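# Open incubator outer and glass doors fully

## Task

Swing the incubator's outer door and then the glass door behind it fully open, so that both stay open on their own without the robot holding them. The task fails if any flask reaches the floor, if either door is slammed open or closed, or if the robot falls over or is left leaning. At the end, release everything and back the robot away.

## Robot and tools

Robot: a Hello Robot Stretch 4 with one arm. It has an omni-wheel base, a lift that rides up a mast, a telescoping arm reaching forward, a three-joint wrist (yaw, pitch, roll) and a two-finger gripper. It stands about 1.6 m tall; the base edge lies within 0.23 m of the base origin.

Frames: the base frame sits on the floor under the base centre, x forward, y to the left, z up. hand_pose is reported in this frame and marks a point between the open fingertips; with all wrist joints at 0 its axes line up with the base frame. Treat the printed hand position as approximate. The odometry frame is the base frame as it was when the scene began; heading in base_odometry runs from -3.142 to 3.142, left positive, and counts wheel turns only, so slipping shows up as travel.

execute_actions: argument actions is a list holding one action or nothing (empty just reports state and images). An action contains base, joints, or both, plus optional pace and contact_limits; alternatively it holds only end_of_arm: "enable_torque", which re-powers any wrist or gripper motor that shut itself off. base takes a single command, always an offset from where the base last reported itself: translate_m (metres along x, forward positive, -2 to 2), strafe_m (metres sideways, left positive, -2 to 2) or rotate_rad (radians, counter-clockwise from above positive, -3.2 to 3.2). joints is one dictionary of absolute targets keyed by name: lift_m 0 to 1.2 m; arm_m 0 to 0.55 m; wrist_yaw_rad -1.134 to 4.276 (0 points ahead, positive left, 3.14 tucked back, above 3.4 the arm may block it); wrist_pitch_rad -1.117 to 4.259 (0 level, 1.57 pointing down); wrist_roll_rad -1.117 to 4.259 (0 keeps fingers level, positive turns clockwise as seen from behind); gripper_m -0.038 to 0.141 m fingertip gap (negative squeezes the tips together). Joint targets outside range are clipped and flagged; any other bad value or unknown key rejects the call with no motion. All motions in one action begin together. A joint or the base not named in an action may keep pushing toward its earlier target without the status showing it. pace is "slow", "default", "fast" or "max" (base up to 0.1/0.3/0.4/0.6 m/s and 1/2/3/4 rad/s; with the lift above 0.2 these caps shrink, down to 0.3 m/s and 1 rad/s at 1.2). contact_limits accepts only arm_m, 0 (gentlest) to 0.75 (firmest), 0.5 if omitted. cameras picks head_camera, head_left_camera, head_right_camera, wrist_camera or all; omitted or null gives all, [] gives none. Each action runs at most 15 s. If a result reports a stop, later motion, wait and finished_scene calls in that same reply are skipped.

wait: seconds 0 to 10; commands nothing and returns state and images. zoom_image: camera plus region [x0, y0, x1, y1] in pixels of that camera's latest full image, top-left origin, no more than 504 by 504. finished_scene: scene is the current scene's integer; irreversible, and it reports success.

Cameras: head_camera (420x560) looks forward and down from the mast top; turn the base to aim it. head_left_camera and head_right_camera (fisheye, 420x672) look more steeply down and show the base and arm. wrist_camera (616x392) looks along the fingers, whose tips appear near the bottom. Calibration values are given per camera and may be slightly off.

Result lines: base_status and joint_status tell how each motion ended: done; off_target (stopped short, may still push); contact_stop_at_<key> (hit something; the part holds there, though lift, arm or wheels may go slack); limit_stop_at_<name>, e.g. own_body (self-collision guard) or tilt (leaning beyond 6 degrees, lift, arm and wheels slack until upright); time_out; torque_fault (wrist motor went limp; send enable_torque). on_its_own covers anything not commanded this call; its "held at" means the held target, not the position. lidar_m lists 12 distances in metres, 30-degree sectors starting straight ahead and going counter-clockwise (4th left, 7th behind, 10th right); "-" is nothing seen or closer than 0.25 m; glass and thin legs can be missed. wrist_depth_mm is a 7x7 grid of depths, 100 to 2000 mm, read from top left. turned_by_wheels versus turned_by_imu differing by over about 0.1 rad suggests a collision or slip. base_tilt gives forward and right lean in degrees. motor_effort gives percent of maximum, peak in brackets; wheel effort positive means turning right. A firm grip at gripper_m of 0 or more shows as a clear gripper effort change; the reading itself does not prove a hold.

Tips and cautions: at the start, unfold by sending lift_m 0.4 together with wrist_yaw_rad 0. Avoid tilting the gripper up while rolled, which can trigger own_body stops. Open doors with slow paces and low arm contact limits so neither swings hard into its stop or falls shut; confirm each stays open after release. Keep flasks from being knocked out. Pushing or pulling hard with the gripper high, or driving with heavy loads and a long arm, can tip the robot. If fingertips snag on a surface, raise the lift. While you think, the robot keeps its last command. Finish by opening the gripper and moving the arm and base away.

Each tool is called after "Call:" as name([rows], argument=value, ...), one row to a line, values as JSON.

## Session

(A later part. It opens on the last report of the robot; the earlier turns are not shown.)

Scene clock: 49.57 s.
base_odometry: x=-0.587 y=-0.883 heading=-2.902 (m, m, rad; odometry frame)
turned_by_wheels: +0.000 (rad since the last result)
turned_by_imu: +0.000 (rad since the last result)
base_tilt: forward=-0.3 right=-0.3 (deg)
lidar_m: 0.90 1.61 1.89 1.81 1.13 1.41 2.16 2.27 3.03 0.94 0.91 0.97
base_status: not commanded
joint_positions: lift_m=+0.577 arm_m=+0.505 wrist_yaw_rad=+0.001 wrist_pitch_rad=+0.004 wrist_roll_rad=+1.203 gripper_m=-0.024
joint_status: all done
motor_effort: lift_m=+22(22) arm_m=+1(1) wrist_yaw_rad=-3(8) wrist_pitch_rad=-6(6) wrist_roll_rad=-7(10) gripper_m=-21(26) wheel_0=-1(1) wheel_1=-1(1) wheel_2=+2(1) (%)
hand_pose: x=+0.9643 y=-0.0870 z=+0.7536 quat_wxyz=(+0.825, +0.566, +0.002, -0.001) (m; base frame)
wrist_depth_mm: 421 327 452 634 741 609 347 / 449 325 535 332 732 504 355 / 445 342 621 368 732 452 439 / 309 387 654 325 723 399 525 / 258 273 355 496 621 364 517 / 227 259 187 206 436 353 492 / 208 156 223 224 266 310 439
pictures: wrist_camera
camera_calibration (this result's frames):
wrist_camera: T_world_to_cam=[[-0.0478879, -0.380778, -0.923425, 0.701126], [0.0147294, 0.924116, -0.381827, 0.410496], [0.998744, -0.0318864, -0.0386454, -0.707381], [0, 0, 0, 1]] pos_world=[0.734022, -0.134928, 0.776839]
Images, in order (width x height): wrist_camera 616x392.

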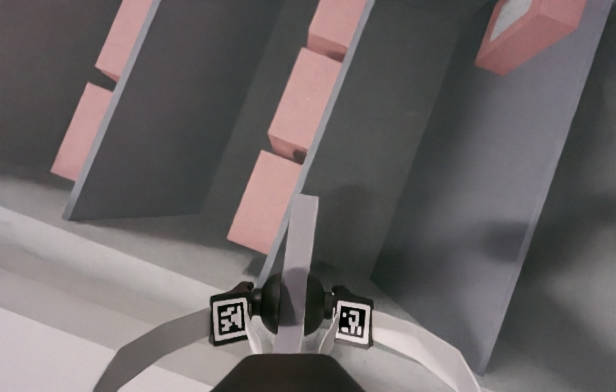

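Call:
execute_actions([
  {"joints": {"wrist_roll_rad": 0.65, "gripper_m": -0.033}},
], cameras=["wrist_camera"])

Call:
execute_actions([
  {"joints": {"arm_m": 0.445}, "pace": "slow"},
], cameras=["wrist_camera"])

Scene clock: 50.70 s.
base_odometry: x=-0.587 y=-0.883 heading=-2.902 (m, m, rad; odometry frame)
turned_by_wheels: +0.000 (rad since the last result)
turned_by_imu: +0.000 (rad since the last result)
base_tilt: forward=-0.3 right=-0.4 (deg)
lidar_m: 0.93 1.60 1.91 1.80 1.14 1.48 2.17 2.27 3.02 0.97 0.91 0.96
base_status: not commanded
joint_positions: lift_m=+0.577 arm_m=+0.505 wrist_yaw_rad=+0.000 wrist_pitch_rad=+0.007 wrist_roll_rad=+0.652 gripper_m=-0.032
joint_status: all done
motor_effort: lift_m=+22(22) arm_m=+1(1) wrist_yaw_rad=+1(5) wrist_pitch_rad=-13(13) wrist_roll_rad=-4(12) gripper_m=-22(25) wheel_0=-1(2) wheel_1=+0(1) wheel_2=-1(1) (%)
hand_pose: x=+0.9641 y=-0.0875 z=+0.7530 quat_wxyz=(+0.947, +0.320, +0.003, -0.001) (m; base frame)
wrist_depth_mm: 263 473 327 384 647 640 345 / 262 315 357 580 723 338 609 / 224 264 521 723 332 741 654 / 211 262 387 327 723 732 455 / 211 229 265 436 723 517 392 / 798 211 187 208 488 397 332 / 798 156 213 220 382 315 504
pictures: wrist_camera
camera_calibration (this result's frames):
wrist_camera: T_world_to_cam=[[-0.0485089, -0.807638, -0.587679, 0.410755], [0.0125895, 0.587831, -0.808886, 0.704949], [0.998743, -0.0466367, -0.0183473, -0.723838], [0, 0, 0, 1]] pos_world=[0.733979, -0.116407, 0.798335]
Images, in order (width x height): wrist_camera 616x392.

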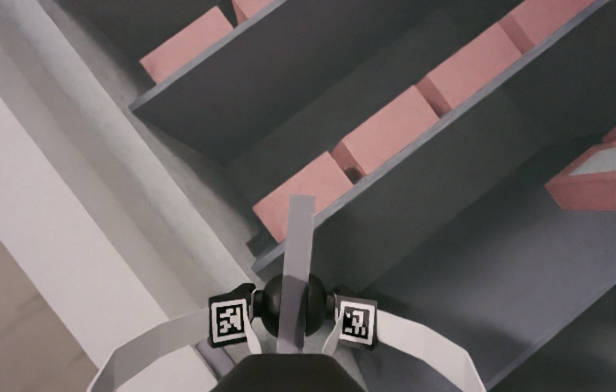

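Scene clock: 52.53 s.
base_odometry: x=-0.587 y=-0.883 heading=-2.902 (m, m, rad; odometry frame)
turned_by_wheels: -0.001 (rad since the last result)
turned_by_imu: -0.001 (rad since the last result)
base_tilt: forward=-0.3 right=-0.4 (deg)
lidar_m: 0.92 1.60 1.89 1.80 1.12 1.45 2.15 2.27 3.03 0.94 0.91 0.97
base_status: not commanded
joint_positions: lift_m=+0.577 arm_m=+0.446 wrist_yaw_rad=-0.006 wrist_pitch_rad=+0.006 wrist_roll_rad=+0.651 gripper_m=-0.032
joint_status: all done
on_its_own: wrist_yaw_rad is at rest, and its effort (+16) is outside its rest range (-13 to +13)
motor_effort: lift_m=+22(22) arm_m=-7(8) wrist_yaw_rad=+16(17) wrist_pitch_rad=-10(12) wrist_roll_rad=-3(4) gripper_m=-25(25) wheel_0=-4(4) wheel_1=-1(1) wheel_2=-4(4) (%)
hand_pose: x=+0.9051 y=-0.0890 z=+0.7532 quat_wxyz=(+0.947, +0.320, +0.002, -0.004) (m; base frame)
wrist_depth_mm: 324 484 603 394 640 634 427 / 304 415 384 580 798 404 597 / 268 322 517 778 397 809 654 / 270 312 439 389 788 732 455 / 866 270 324 530 778 517 413 / 854 268 186 220 492 418 591 / 842 156 270 218 399 554 517
pictures: wrist_camera
camera_calibration (this result's frames):
wrist_camera: T_world_to_cam=[[-0.0522626, -0.807795, -0.587141, 0.409787], [0.0162424, 0.58718, -0.809294, 0.70369], [0.998501, -0.0518324, -0.017567, -0.66578], [0, 0, 0, 1]] pos_world=[0.67477, -0.116677, 0.798399]
Images, in order (width x height): wrist_camera 616x392.

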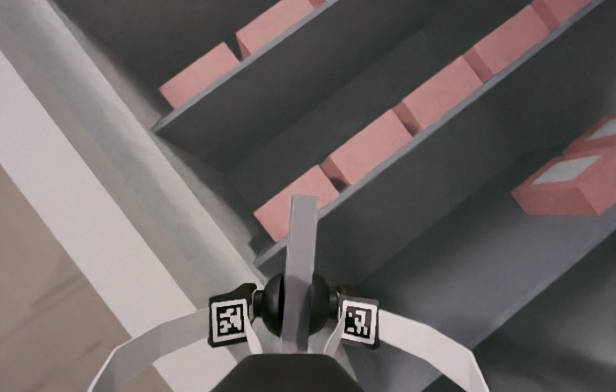

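Call:
execute_actions([
  {"base": {"strafe_m": -0.038}, "joints": {"arm_m": 0.345, "wrist_roll_rad": 1.45}},
], cameras=[])

Call:
execute_actions([
  {"base": {"strafe_m": -0.057}, "joints": {"arm_m": 0.245}},
], cameras=["wrist_camera"])

Scene clock: 54.27 s.
base_odometry: x=-0.596 y=-0.846 heading=-2.902 (m, m, rad; odometry frame)
turned_by_wheels: +0.001 (rad since the last result)
turned_by_imu: +0.001 (rad since the last result)
base_tilt: forward=-0.3 right=-0.3 (deg)
lidar_m: 0.91 1.60 1.93 1.84 1.15 1.53 2.15 2.25 2.99 2.87 0.86 0.98
base_status: done
joint_positions: lift_m=+0.577 arm_m=+0.346 wrist_yaw_rad=+0.003 wrist_pitch_rad=+0.005 wrist_roll_rad=+1.448 gripper_m=-0.032
joint_status: all done
motor_effort: lift_m=+22(22) arm_m=-6(8) wrist_yaw_rad=-8(35) wrist_pitch_rad=-7(14) wrist_roll_rad=+8(15) gripper_m=-23(23) wheel_0=+5(9) wheel_1=+2(6) wheel_2=+1(6) (%)
hand_pose: x=+0.8056 y=-0.0866 z=+0.7536 quat_wxyz=(+0.749, +0.662, +0.003, +0.000) (m; base frame)
wrist_depth_mm: 480 627 683 798 732 707 539 / 496 621 741 878 634 723 525 / 508 504 723 891 691 741 512 / 525 535 768 878 647 723 508 / 496 500 621 691 668 699 504 / 410 415 205 216 449 554 469 / 362 156 366 213 375 397 433
pictures: none
No camera images: the call's "cameras" was empty. Leave "cameras" out to get every camera's image.

Scene clock: 55.53 s.
base_odometry: x=-0.610 y=-0.791 heading=-2.901 (m, m, rad; odometry frame)
turned_by_wheels: +0.001 (rad since the last result)
turned_by_imu: +0.002 (rad since the last result)
base_tilt: forward=-0.3 right=-0.3 (deg)
lidar_m: 0.92 1.60 1.97 1.91 1.17 1.60 2.14 2.27 2.92 2.82 0.80 0.92
base_status: done
joint_positions: lift_m=+0.577 arm_m=+0.246 wrist_yaw_rad=+0.005 wrist_pitch_rad=+0.005 wrist_roll_rad=+1.448 gripper_m=-0.032
joint_status: all done
on_its_own: wrist_yaw_rad is at rest, and its effort (-16) is outside its rest range (-13 to +13)
motor_effort: lift_m=+22(22) arm_m=-5(1) wrist_yaw_rad=-16(43) wrist_pitch_rad=-9(8) wrist_roll_rad=+6(8) gripper_m=-22(24) wheel_0=+8(19) wheel_1=+4(7) wheel_2=+2(5) (%)
hand_pose: x=+0.7057 y=-0.0859 z=+0.7535 quat_wxyz=(+0.749, +0.663, +0.004, +0.000) (m; base frame)
wrist_depth_mm: 512 723 691 699 668 668 554 / 521 715 741 976 676 778 554 / 517 732 809 991 931 741 549 / 525 707 778 991 842 715 549 / 539 683 809 976 904 683 535 / 508 512 187 211 580 640 525 / 459 157 466 206 484 535 508
pictures: wrist_camera
camera_calibration (this result's frames):
wrist_camera: T_world_to_cam=[[-0.0484946, -0.144782, -0.988274, 0.758586], [0.0115728, 0.989291, -0.145499, 0.242905], [0.998756, -0.018493, -0.0462997, -0.442208], [0, 0, 0, 1]] pos_world=[0.475634, -0.138652, 0.764559]
Images, in order (width x height): wrist_camera 616x392.

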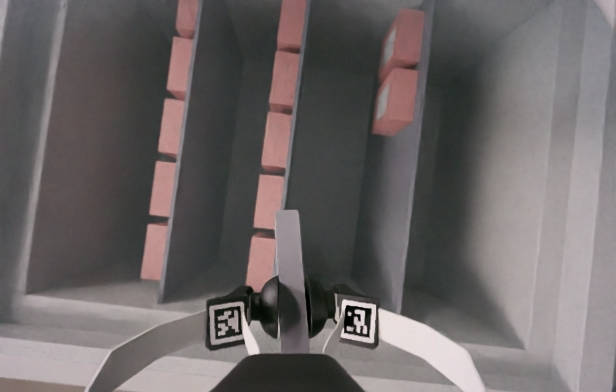

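Call:
execute_actions([
  {"base": {"strafe_m": -0.072}, "joints": {"arm_m": 0.145}},
], cameras=[])

Call:
execute_actions([
  {"base": {"strafe_m": -0.092}, "joints": {"arm_m": 0.075}},
], cameras=["wrist_camera", "head_camera"])

Scene clock: 57.13 s.
base_odometry: x=-0.627 y=-0.721 heading=-2.901 (m, m, rad; odometry frame)
turned_by_wheels: -0.001 (rad since the last result)
turned_by_imu: -0.001 (rad since the last result)
base_tilt: forward=-0.3 right=-0.4 (deg)
lidar_m: 0.92 1.58 2.08 1.93 1.25 1.71 2.17 2.26 2.84 2.73 0.74 0.84
base_status: done
joint_positions: lift_m=+0.577 arm_m=+0.146 wrist_yaw_rad=-0.005 wrist_pitch_rad=+0.005 wrist_roll_rad=+1.448 gripper_m=-0.032
joint_status: all done
on_its_own: wrist_yaw_rad is at rest, and its effort (+15) is outside its rest range (-13 to +13)
motor_effort: lift_m=+22(22) arm_m=-8(7) wrist_yaw_rad=+15(17) wrist_pitch_rad=-8(9) wrist_roll_rad=+7(6) gripper_m=-27(24) wheel_0=-7(14) wheel_1=-1(9) wheel_2=-1(3) (%)
hand_pose: x=+0.6054 y=-0.0889 z=+0.7535 quat_wxyz=(+0.749, +0.663, +0.000, -0.004) (m; base frame)
wrist_depth_mm: 615 640 640 647 627 609 615 / 609 768 750 750 741 683 640 / 597 778 904 1098 991 750 634 / 585 809 878 1098 991 715 615 / 603 788 854 1078 960 691 621 / 597 723 187 207 661 668 621 / 564 154 609 198 627 621 640
pictures: none
No camera images: the call's "cameras" was empty. Leave "cameras" out to get every camera's image.

Scene clock: 58.53 s.
base_odometry: x=-0.649 y=-0.631 heading=-2.901 (m, m, rad; odometry frame)
turned_by_wheels: +0.001 (rad since the last result)
turned_by_imu: +0.000 (rad since the last result)
base_tilt: forward=-0.3 right=-0.3 (deg)
lidar_m: 0.92 1.00 2.14 1.93 1.38 1.84 2.16 2.28 2.74 2.65 0.66 0.74
base_status: done
joint_positions: lift_m=+0.577 arm_m=+0.075 wrist_yaw_rad=+0.006 wrist_pitch_rad=+0.006 wrist_roll_rad=+1.450 gripper_m=-0.032
joint_status: all done
on_its_own: wrist_yaw_rad is at rest, and its effort (-17) is outside its rest range (-13 to +13)
motor_effort: lift_m=+22(22) arm_m=-2(17) wrist_yaw_rad=-17(23) wrist_pitch_rad=-11(10) wrist_roll_rad=+4(8) gripper_m=-19(26) wheel_0=+8(6) wheel_1=+4(15) wheel_2=-2(3) (%)
hand_pose: x=+0.5352 y=-0.0857 z=+0.7532 quat_wxyz=(+0.749, +0.663, +0.004, +0.000) (m; base frame)
wrist_depth_mm: 1255 640 597 580 564 554 530 / 1255 691 707 707 691 676 676 / 676 778 960 1042 831 723 732 / 683 809 1025 1160 976 723 723 / 668 866 946 1138 1025 723 723 / 661 831 200 208 878 707 732 / 676 153 683 196 768 661 723
pictures: head_camera, wrist_camera
camera_calibration (this result's frames):
wrist_camera: T_world_to_cam=[[-0.0492635, -0.143777, -0.988383, 0.750678], [0.0110362, 0.989446, -0.144481, 0.244255], [0.998725, -0.0180257, -0.0471568, -0.271238], [0, 0, 0, 1]] pos_world=[0.305177, -0.138637, 0.764457]
Images, in order (width x height): head_camera 420x560, wrist_camera 616x392.

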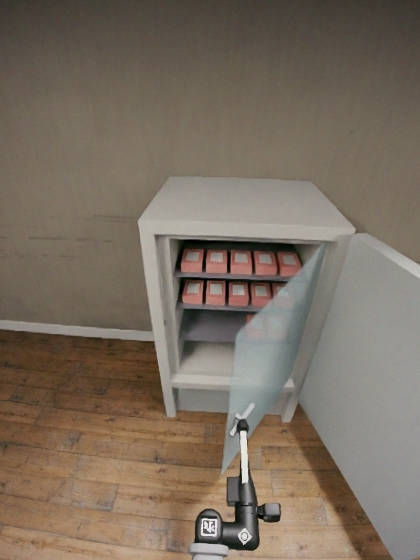

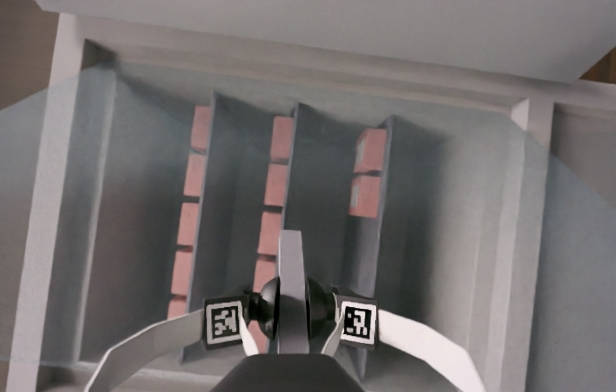

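Call:
execute_actions([
  {"base": {"strafe_m": -0.12}, "joints": {"arm_m": 0.012}, "pace": "slow"},
], cameras=["wrist_camera"])

Scene clock: 61.00 s.
base_odometry: x=-0.677 y=-0.515 heading=-2.900 (m, m, rad; odometry frame)
turned_by_wheels: +0.000 (rad since the last result)
turned_by_imu: +0.000 (rad since the last result)
base_tilt: forward=-0.3 right=-0.2 (deg)
lidar_m: 0.92 0.96 2.22 1.93 1.50 2.03 2.17 2.25 2.62 2.53 0.55 0.63
base_status: done
joint_positions: lift_m=+0.577 arm_m=+0.012 wrist_yaw_rad=+0.000 wrist_pitch_rad=+0.006 wrist_roll_rad=+1.450 gripper_m=-0.032
joint_status: all done
motor_effort: lift_m=+22(22) arm_m=-2(10) wrist_yaw_rad=-1(18) wrist_pitch_rad=-11(11) wrist_roll_rad=+4(5) gripper_m=-18(27) wheel_0=+7(11) wheel_1=+1(8) wheel_2=-3(4) (%)
hand_pose: x=+0.4717 y=-0.0873 z=+0.7532 quat_wxyz=(+0.749, +0.663, +0.002, -0.002) (m; base frame)
wrist_depth_mm: 504 484 469 459 442 433 421 / 1308 603 574 554 535 525 504 / 1308 759 759 723 676 647 661 / 1308 820 1078 1078 878 788 798 / 1281 854 1160 1138 1042 778 798 / 741 878 187 208 904 778 788 / 732 158 820 190 991 723 788
pictures: wrist_camera
camera_calibration (this result's frames):
wrist_camera: T_world_to_cam=[[-0.0503611, -0.143498, -0.988368, 0.747764], [0.0165476, 0.989368, -0.144487, 0.243945], [0.998594, -0.0236316, -0.0474511, -0.208076], [0, 0, 0, 1]] pos_world=[0.241405, -0.138965, 0.76444]
Images, in order (width x height): wrist_camera 616x392.

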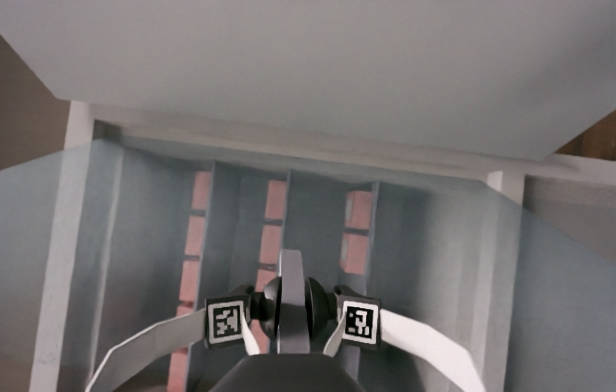

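Call:
execute_actions([
  {"base": {"strafe_m": -0.15}, "joints": {"arm_m": 0.0}, "pace": "slow"},
], cameras=["wrist_camera", "head_camera"])

Scene clock: 63.87 s.
base_odometry: x=-0.713 y=-0.369 heading=-2.900 (m, m, rad; odometry frame)
turned_by_wheels: +0.000 (rad since the last result)
turned_by_imu: +0.000 (rad since the last result)
base_tilt: forward=-0.3 right=-0.3 (deg)
lidar_m: 0.76 0.97 2.22 1.95 1.63 2.25 2.18 2.27 2.46 2.38 0.42 0.47
base_status: done
joint_positions: lift_m=+0.577 arm_m=+0.000 wrist_yaw_rad=-0.005 wrist_pitch_rad=+0.005 wrist_roll_rad=+1.450 gripper_m=-0.032
joint_status: all done
on_its_own: wrist_yaw_rad is at rest, and its effort (+15) is outside its rest range (-13 to +13)
motor_effort: lift_m=+22(22) arm_m=-1(8) wrist_yaw_rad=+15(14) wrist_pitch_rad=-9(12) wrist_roll_rad=+3(3) gripper_m=-18(25) wheel_0=+4(15) wheel_1=+1(6) wheel_2=-7(8) (%)
hand_pose: x=+0.4592 y=-0.0888 z=+0.7534 quat_wxyz=(+0.749, +0.663, +0.000, -0.004) (m; base frame)
wrist_depth_mm: 307 300 291 283 274 266 262 / 379 368 353 342 330 320 309 / 500 477 452 433 415 399 384 / 1308 668 627 585 564 530 500 / 1281 854 991 842 788 750 768 / 1255 831 197 208 891 788 798 / 750 159 831 171 991 732 788
pictures: head_camera, wrist_camera
camera_calibration (this result's frames):
wrist_camera: T_world_to_cam=[[-0.0503026, -0.143239, -0.988409, 0.747175], [0.0217451, 0.98927, -0.144471, 0.243244], [0.998497, -0.0287603, -0.0466481, -0.196561], [0, 0, 0, 1]] pos_world=[0.228561, -0.139262, 0.764486]
Images, in order (width x height): head_camera 420x560, wrist_camera 616x392.

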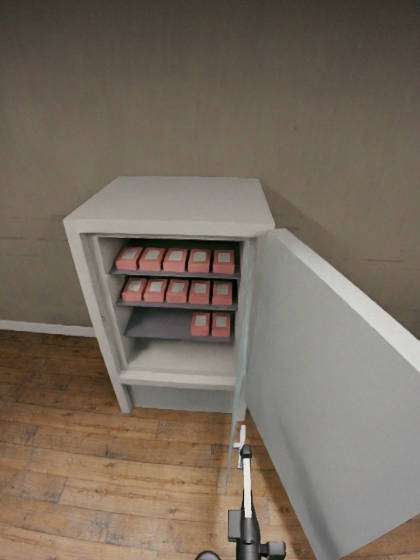

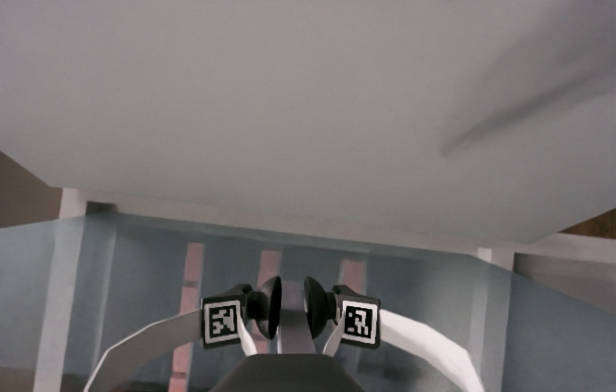

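Call:
execute_actions([
  {"base": {"strafe_m": -0.11}, "pace": "slow"},
], cameras=["wrist_camera", "head_camera"])

Scene clock: 66.50 s.
base_odometry: x=-0.739 y=-0.263 heading=-2.900 (m, m, rad; odometry frame)
turned_by_wheels: +0.000 (rad since the last result)
turned_by_imu: +0.000 (rad since the last result)
base_tilt: forward=-0.3 right=-0.4 (deg)
lidar_m: 0.58 0.99 2.19 1.94 1.72 2.26 2.16 2.27 2.36 2.27 0.35 0.36
base_status: done
joint_positions: lift_m=+0.577 arm_m=+0.000 wrist_yaw_rad=+0.009 wrist_pitch_rad=+0.006 wrist_roll_rad=+1.450 gripper_m=-0.032
joint_status: not commanded
on_its_own: wrist_yaw_rad is at rest, and its effort (-26) is outside its rest range (-13 to +13)
motor_effort: lift_m=+22(22) arm_m=-1(1) wrist_yaw_rad=-26(27) wrist_pitch_rad=-12(12) wrist_roll_rad=+3(2) gripper_m=-26(25) wheel_0=+3(12) wheel_1=-3(5) wheel_2=+6(5) (%)
hand_pose: x=+0.4604 y=-0.0848 z=+0.7531 quat_wxyz=(+0.749, +0.663, +0.005, +0.001) (m; base frame)
wrist_depth_mm: 172 167 162 158 153 148 145 / 215 207 199 192 185 178 175 / 285 270 256 246 235 224 217 / 421 389 362 338 319 301 289 / 1308 715 615 554 496 452 427 / 1281 878 188 203 778 759 788 / 759 156 809 174 960 732 798
pictures: head_camera, wrist_camera
camera_calibration (this result's frames):
wrist_camera: T_world_to_cam=[[-0.0493181, -0.143945, -0.988356, 0.746966], [0.0076316, 0.989477, -0.144489, 0.245672], [0.998754, -0.0146687, -0.0477006, -0.19581], [0, 0, 0, 1]] pos_world=[0.230531, -0.138438, 0.764425]
Images, in order (width x height): head_camera 420x560, wrist_camera 616x392.

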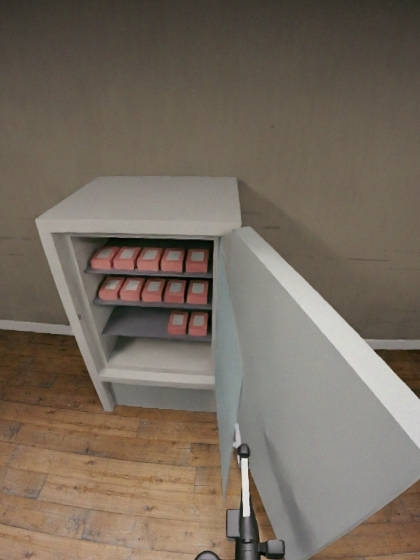

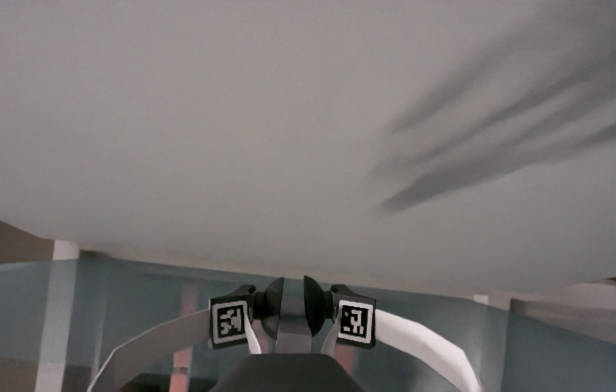

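Call:
execute_actions([
  {"base": {"strafe_m": -0.035}, "joints": {"arm_m": 0.014}, "pace": "slow"},
], cameras=["wrist_camera", "head_camera"])

Scene clock: 68.17 s.
base_odometry: x=-0.747 y=-0.229 heading=-2.900 (m, m, rad; odometry frame)
turned_by_wheels: +0.000 (rad since the last result)
turned_by_imu: +0.000 (rad since the last result)
base_tilt: forward=-0.4 right=-0.4 (deg)
lidar_m: 0.53 0.97 2.22 1.93 1.77 2.25 2.17 2.25 2.31 2.24 0.34 0.32
base_status: done
joint_positions: lift_m=+0.577 arm_m=+0.012 wrist_yaw_rad=-0.001 wrist_pitch_rad=+0.005 wrist_roll_rad=+1.450 gripper_m=-0.032
joint_status: all done
motor_effort: lift_m=+22(22) arm_m=+9(11) wrist_yaw_rad=+1(26) wrist_pitch_rad=-8(12) wrist_roll_rad=+3(4) gripper_m=-18(26) wheel_0=+5(3) wheel_1=-1(1) wheel_2=-6(6) (%)
hand_pose: x=+0.4717 y=-0.0876 z=+0.7535 quat_wxyz=(+0.749, +0.663, +0.002, -0.002) (m; base frame)
wrist_depth_mm: 119 115 112 109 107 106 - / 148 142 137 132 128 123 121 / 194 184 176 168 160 154 150 / 283 263 245 230 216 204 196 / 521 455 407 366 332 306 287 / 732 759 187 206 496 603 539 / 732 158 809 170 976 715 778
pictures: head_camera, wrist_camera
camera_calibration (this result's frames):
wrist_camera: T_world_to_cam=[[-0.0492645, -0.143448, -0.988431, 0.747613], [0.0176475, 0.989353, -0.144461, 0.243723], [0.99863, -0.0245601, -0.0462085, -0.209067], [0, 0, 0, 1]] pos_world=[0.24131, -0.13902, 0.764512]
Images, in order (width x height): head_camera 420x560, wrist_camera 616x392.

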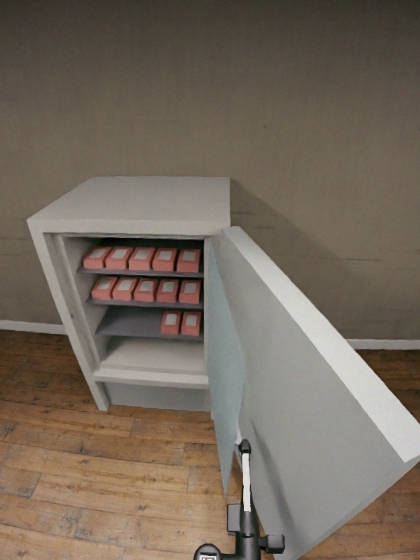

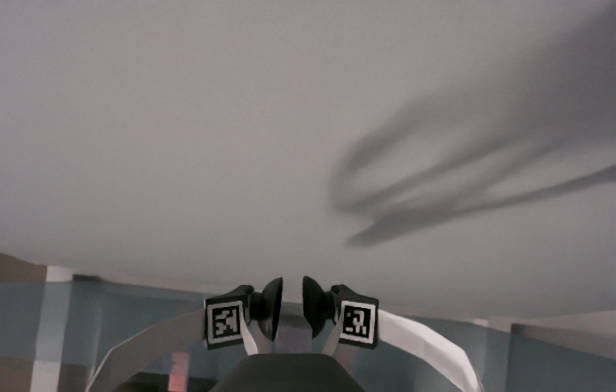

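Call:
execute_actions([
  {"joints": {"wrist_yaw_rad": -0.06}, "pace": "slow"},
], cameras=["wrist_camera", "head_camera"])

Scene clock: 69.10 s.
base_odometry: x=-0.747 y=-0.229 heading=-2.900 (m, m, rad; odometry frame)
turned_by_wheels: +0.000 (rad since the last result)
turned_by_imu: +0.000 (rad since the last result)
base_tilt: forward=-0.2 right=-0.3 (deg)
lidar_m: 0.54 0.98 2.20 1.99 1.76 2.25 2.18 2.27 2.33 2.22 0.32 0.33
base_status: not commanded
joint_positions: lift_m=+0.577 arm_m=+0.013 wrist_yaw_rad=-0.060 wrist_pitch_rad=+0.005 wrist_roll_rad=+1.450 gripper_m=-0.032
joint_status: all done
motor_effort: lift_m=+21(22) arm_m=+5(9) wrist_yaw_rad=-1(44) wrist_pitch_rad=-8(10) wrist_roll_rad=+2(4) gripper_m=-19(21) wheel_0=+0(7) wheel_1=-1(1) wheel_2=+0(6) (%)
hand_pose: x=+0.4668 y=-0.1045 z=+0.7537 quat_wxyz=(+0.748, +0.663, -0.018, -0.024) (m; base frame)
wrist_depth_mm: 111 108 107 106 104 103 - / 135 130 126 122 118 114 - / 171 164 158 151 145 140 137 / 235 221 210 199 189 180 175 / 377 342 314 286 270 252 243 / 691 741 187 202 399 424 389 / 723 723 820 183 820 715 759
pictures: head_camera, wrist_camera
camera_calibration (this result's frames):
wrist_camera: T_world_to_cam=[[-0.0575201, -0.140109, -0.988464, 0.749318], [0.0760114, 0.986615, -0.14427, 0.232845], [0.995446, -0.083433, -0.0461003, -0.20929], [0, 0, 0, 1]] pos_world=[0.233739, -0.142204, 0.764618]
Images, in order (width x height): head_camera 420x560, wrist_camera 616x392.

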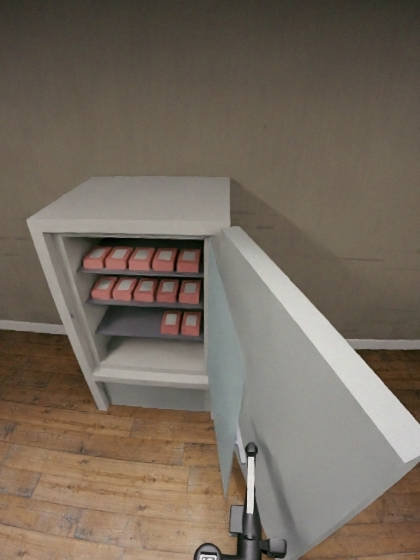

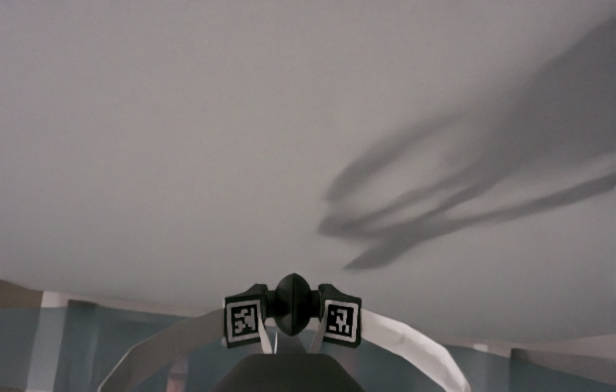

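Call:
execute_actions([
  {"joints": {"gripper_m": 0.04, "wrist_yaw_rad": -0.09}},
], cameras=[])

Call:
execute_actions([
  {"base": {"translate_m": -0.4}, "pace": "fast"},
])

Scene clock: 70.90 s.
base_odometry: x=-0.747 y=-0.229 heading=-2.900 (m, m, rad; odometry frame)
turned_by_wheels: +0.000 (rad since the last result)
turned_by_imu: +0.000 (rad since the last result)
base_tilt: forward=-0.4 right=-0.5 (deg)
lidar_m: 0.53 0.98 2.20 1.93 1.75 2.25 2.18 2.27 2.34 2.23 0.33 0.33
base_status: not commanded
joint_positions: lift_m=+0.577 arm_m=+0.013 wrist_yaw_rad=-0.090 wrist_pitch_rad=+0.005 wrist_roll_rad=+1.450 gripper_m=+0.040
joint_status: all done
motor_effort: lift_m=+21(21) arm_m=+5(5) wrist_yaw_rad=-2(1) wrist_pitch_rad=-8(7) wrist_roll_rad=+4(3) gripper_m=-5(19) wheel_0=+0(0) wheel_1=+0(1) wheel_2=-1(0) (%)
hand_pose: x=+0.4635 y=-0.1129 z=+0.7537 quat_wxyz=(+0.748, +0.662, -0.028, -0.035) (m; base frame)
wrist_depth_mm: 108 107 106 104 103 - - / 130 126 122 118 115 111 - / 163 156 151 145 140 135 135 / 219 206 196 187 179 171 167 / 332 306 279 262 248 234 224 / 683 574 196 397 319 368 342 / 715 750 809 243 759 715 723
pictures: none
No camera images: the call's "cameras" was empty. Leave "cameras" out to get every camera's image.

Scene clock: 73.27 s.
base_odometry: x=-0.359 y=-0.133 heading=-2.900 (m, m, rad; odometry frame)
turned_by_wheels: +0.000 (rad since the last result)
turned_by_imu: +0.001 (rad since the last result)
base_tilt: forward=-0.2 right=-0.3 (deg)
lidar_m: 0.78 1.38 2.60 1.69 1.76 1.86 1.78 1.85 2.34 2.23 2.32 0.66
base_status: done
joint_positions: lift_m=+0.577 arm_m=+0.013 wrist_yaw_rad=-0.090 wrist_pitch_rad=+0.005 wrist_roll_rad=+1.450 gripper_m=+0.040
joint_status: not commanded
motor_effort: lift_m=+21(21) arm_m=+5(5) wrist_yaw_rad=-1(1) wrist_pitch_rad=-7(7) wrist_roll_rad=+2(2) gripper_m=-5(4) wheel_0=+1(2) wheel_1=+2(10) wheel_2=-1(11) (%)
hand_pose: x=+0.4635 y=-0.1130 z=+0.7537 quat_wxyz=(+0.748, +0.662, -0.028, -0.035) (m; base frame)
wrist_depth_mm: 1808 1808 1921 1863 1863 1708 1118 / 1756 496 1808 1808 1921 1618 1098 / 421 421 427 436 445 517 1042 / 564 539 512 488 462 442 445 / 1661 798 732 676 634 603 574 / 1661 1182 196 1025 831 1138 991 / 1618 1098 1336 1182 1138 1160 960
pictures: head_camera, head_left_camera, head_right_camera, wrist_camera
camera_calibration (this result's frames):
wrist_camera: T_world_to_cam=[[-0.0617175, -0.138311, -0.988464, 0.75009], [0.105717, 0.983875, -0.14427, 0.227379], [0.992479, -0.113402, -0.0461005, -0.208744], [0, 0, 0, 1]] pos_world=[0.229429, -0.143639, 0.764618]
Images, in order (width x height): head_camera 420x560, head_left_camera 420x672, head_right_camera 420x672, wrist_camera 616x392.

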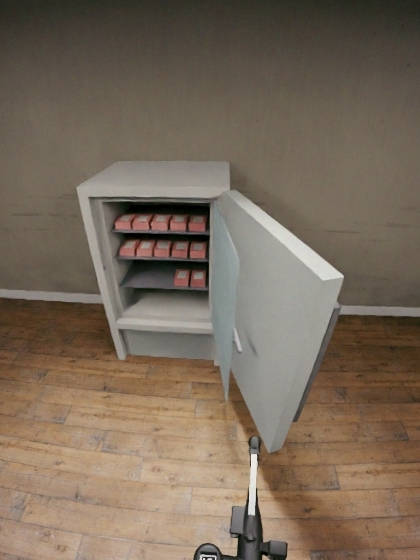

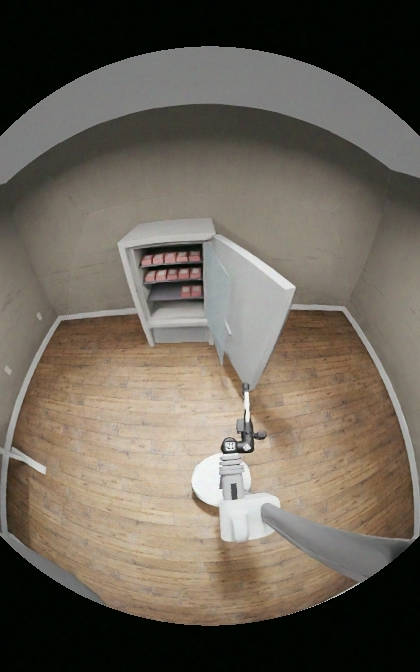

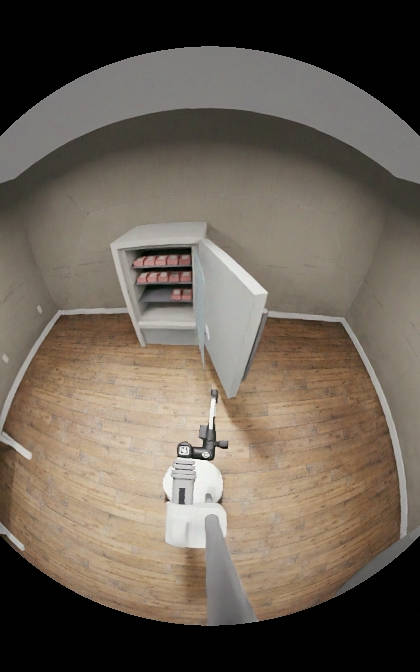

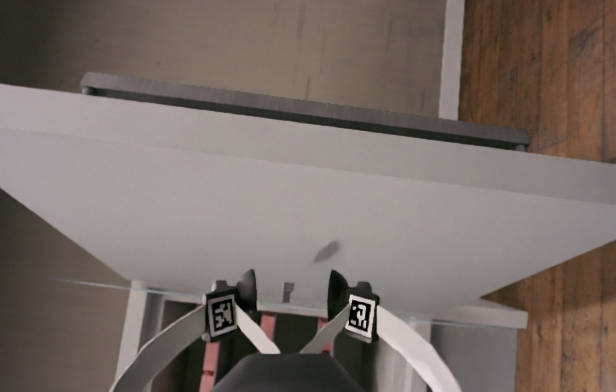

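Call:
finished_scene(scene=2)

The scene is finished: the task was done.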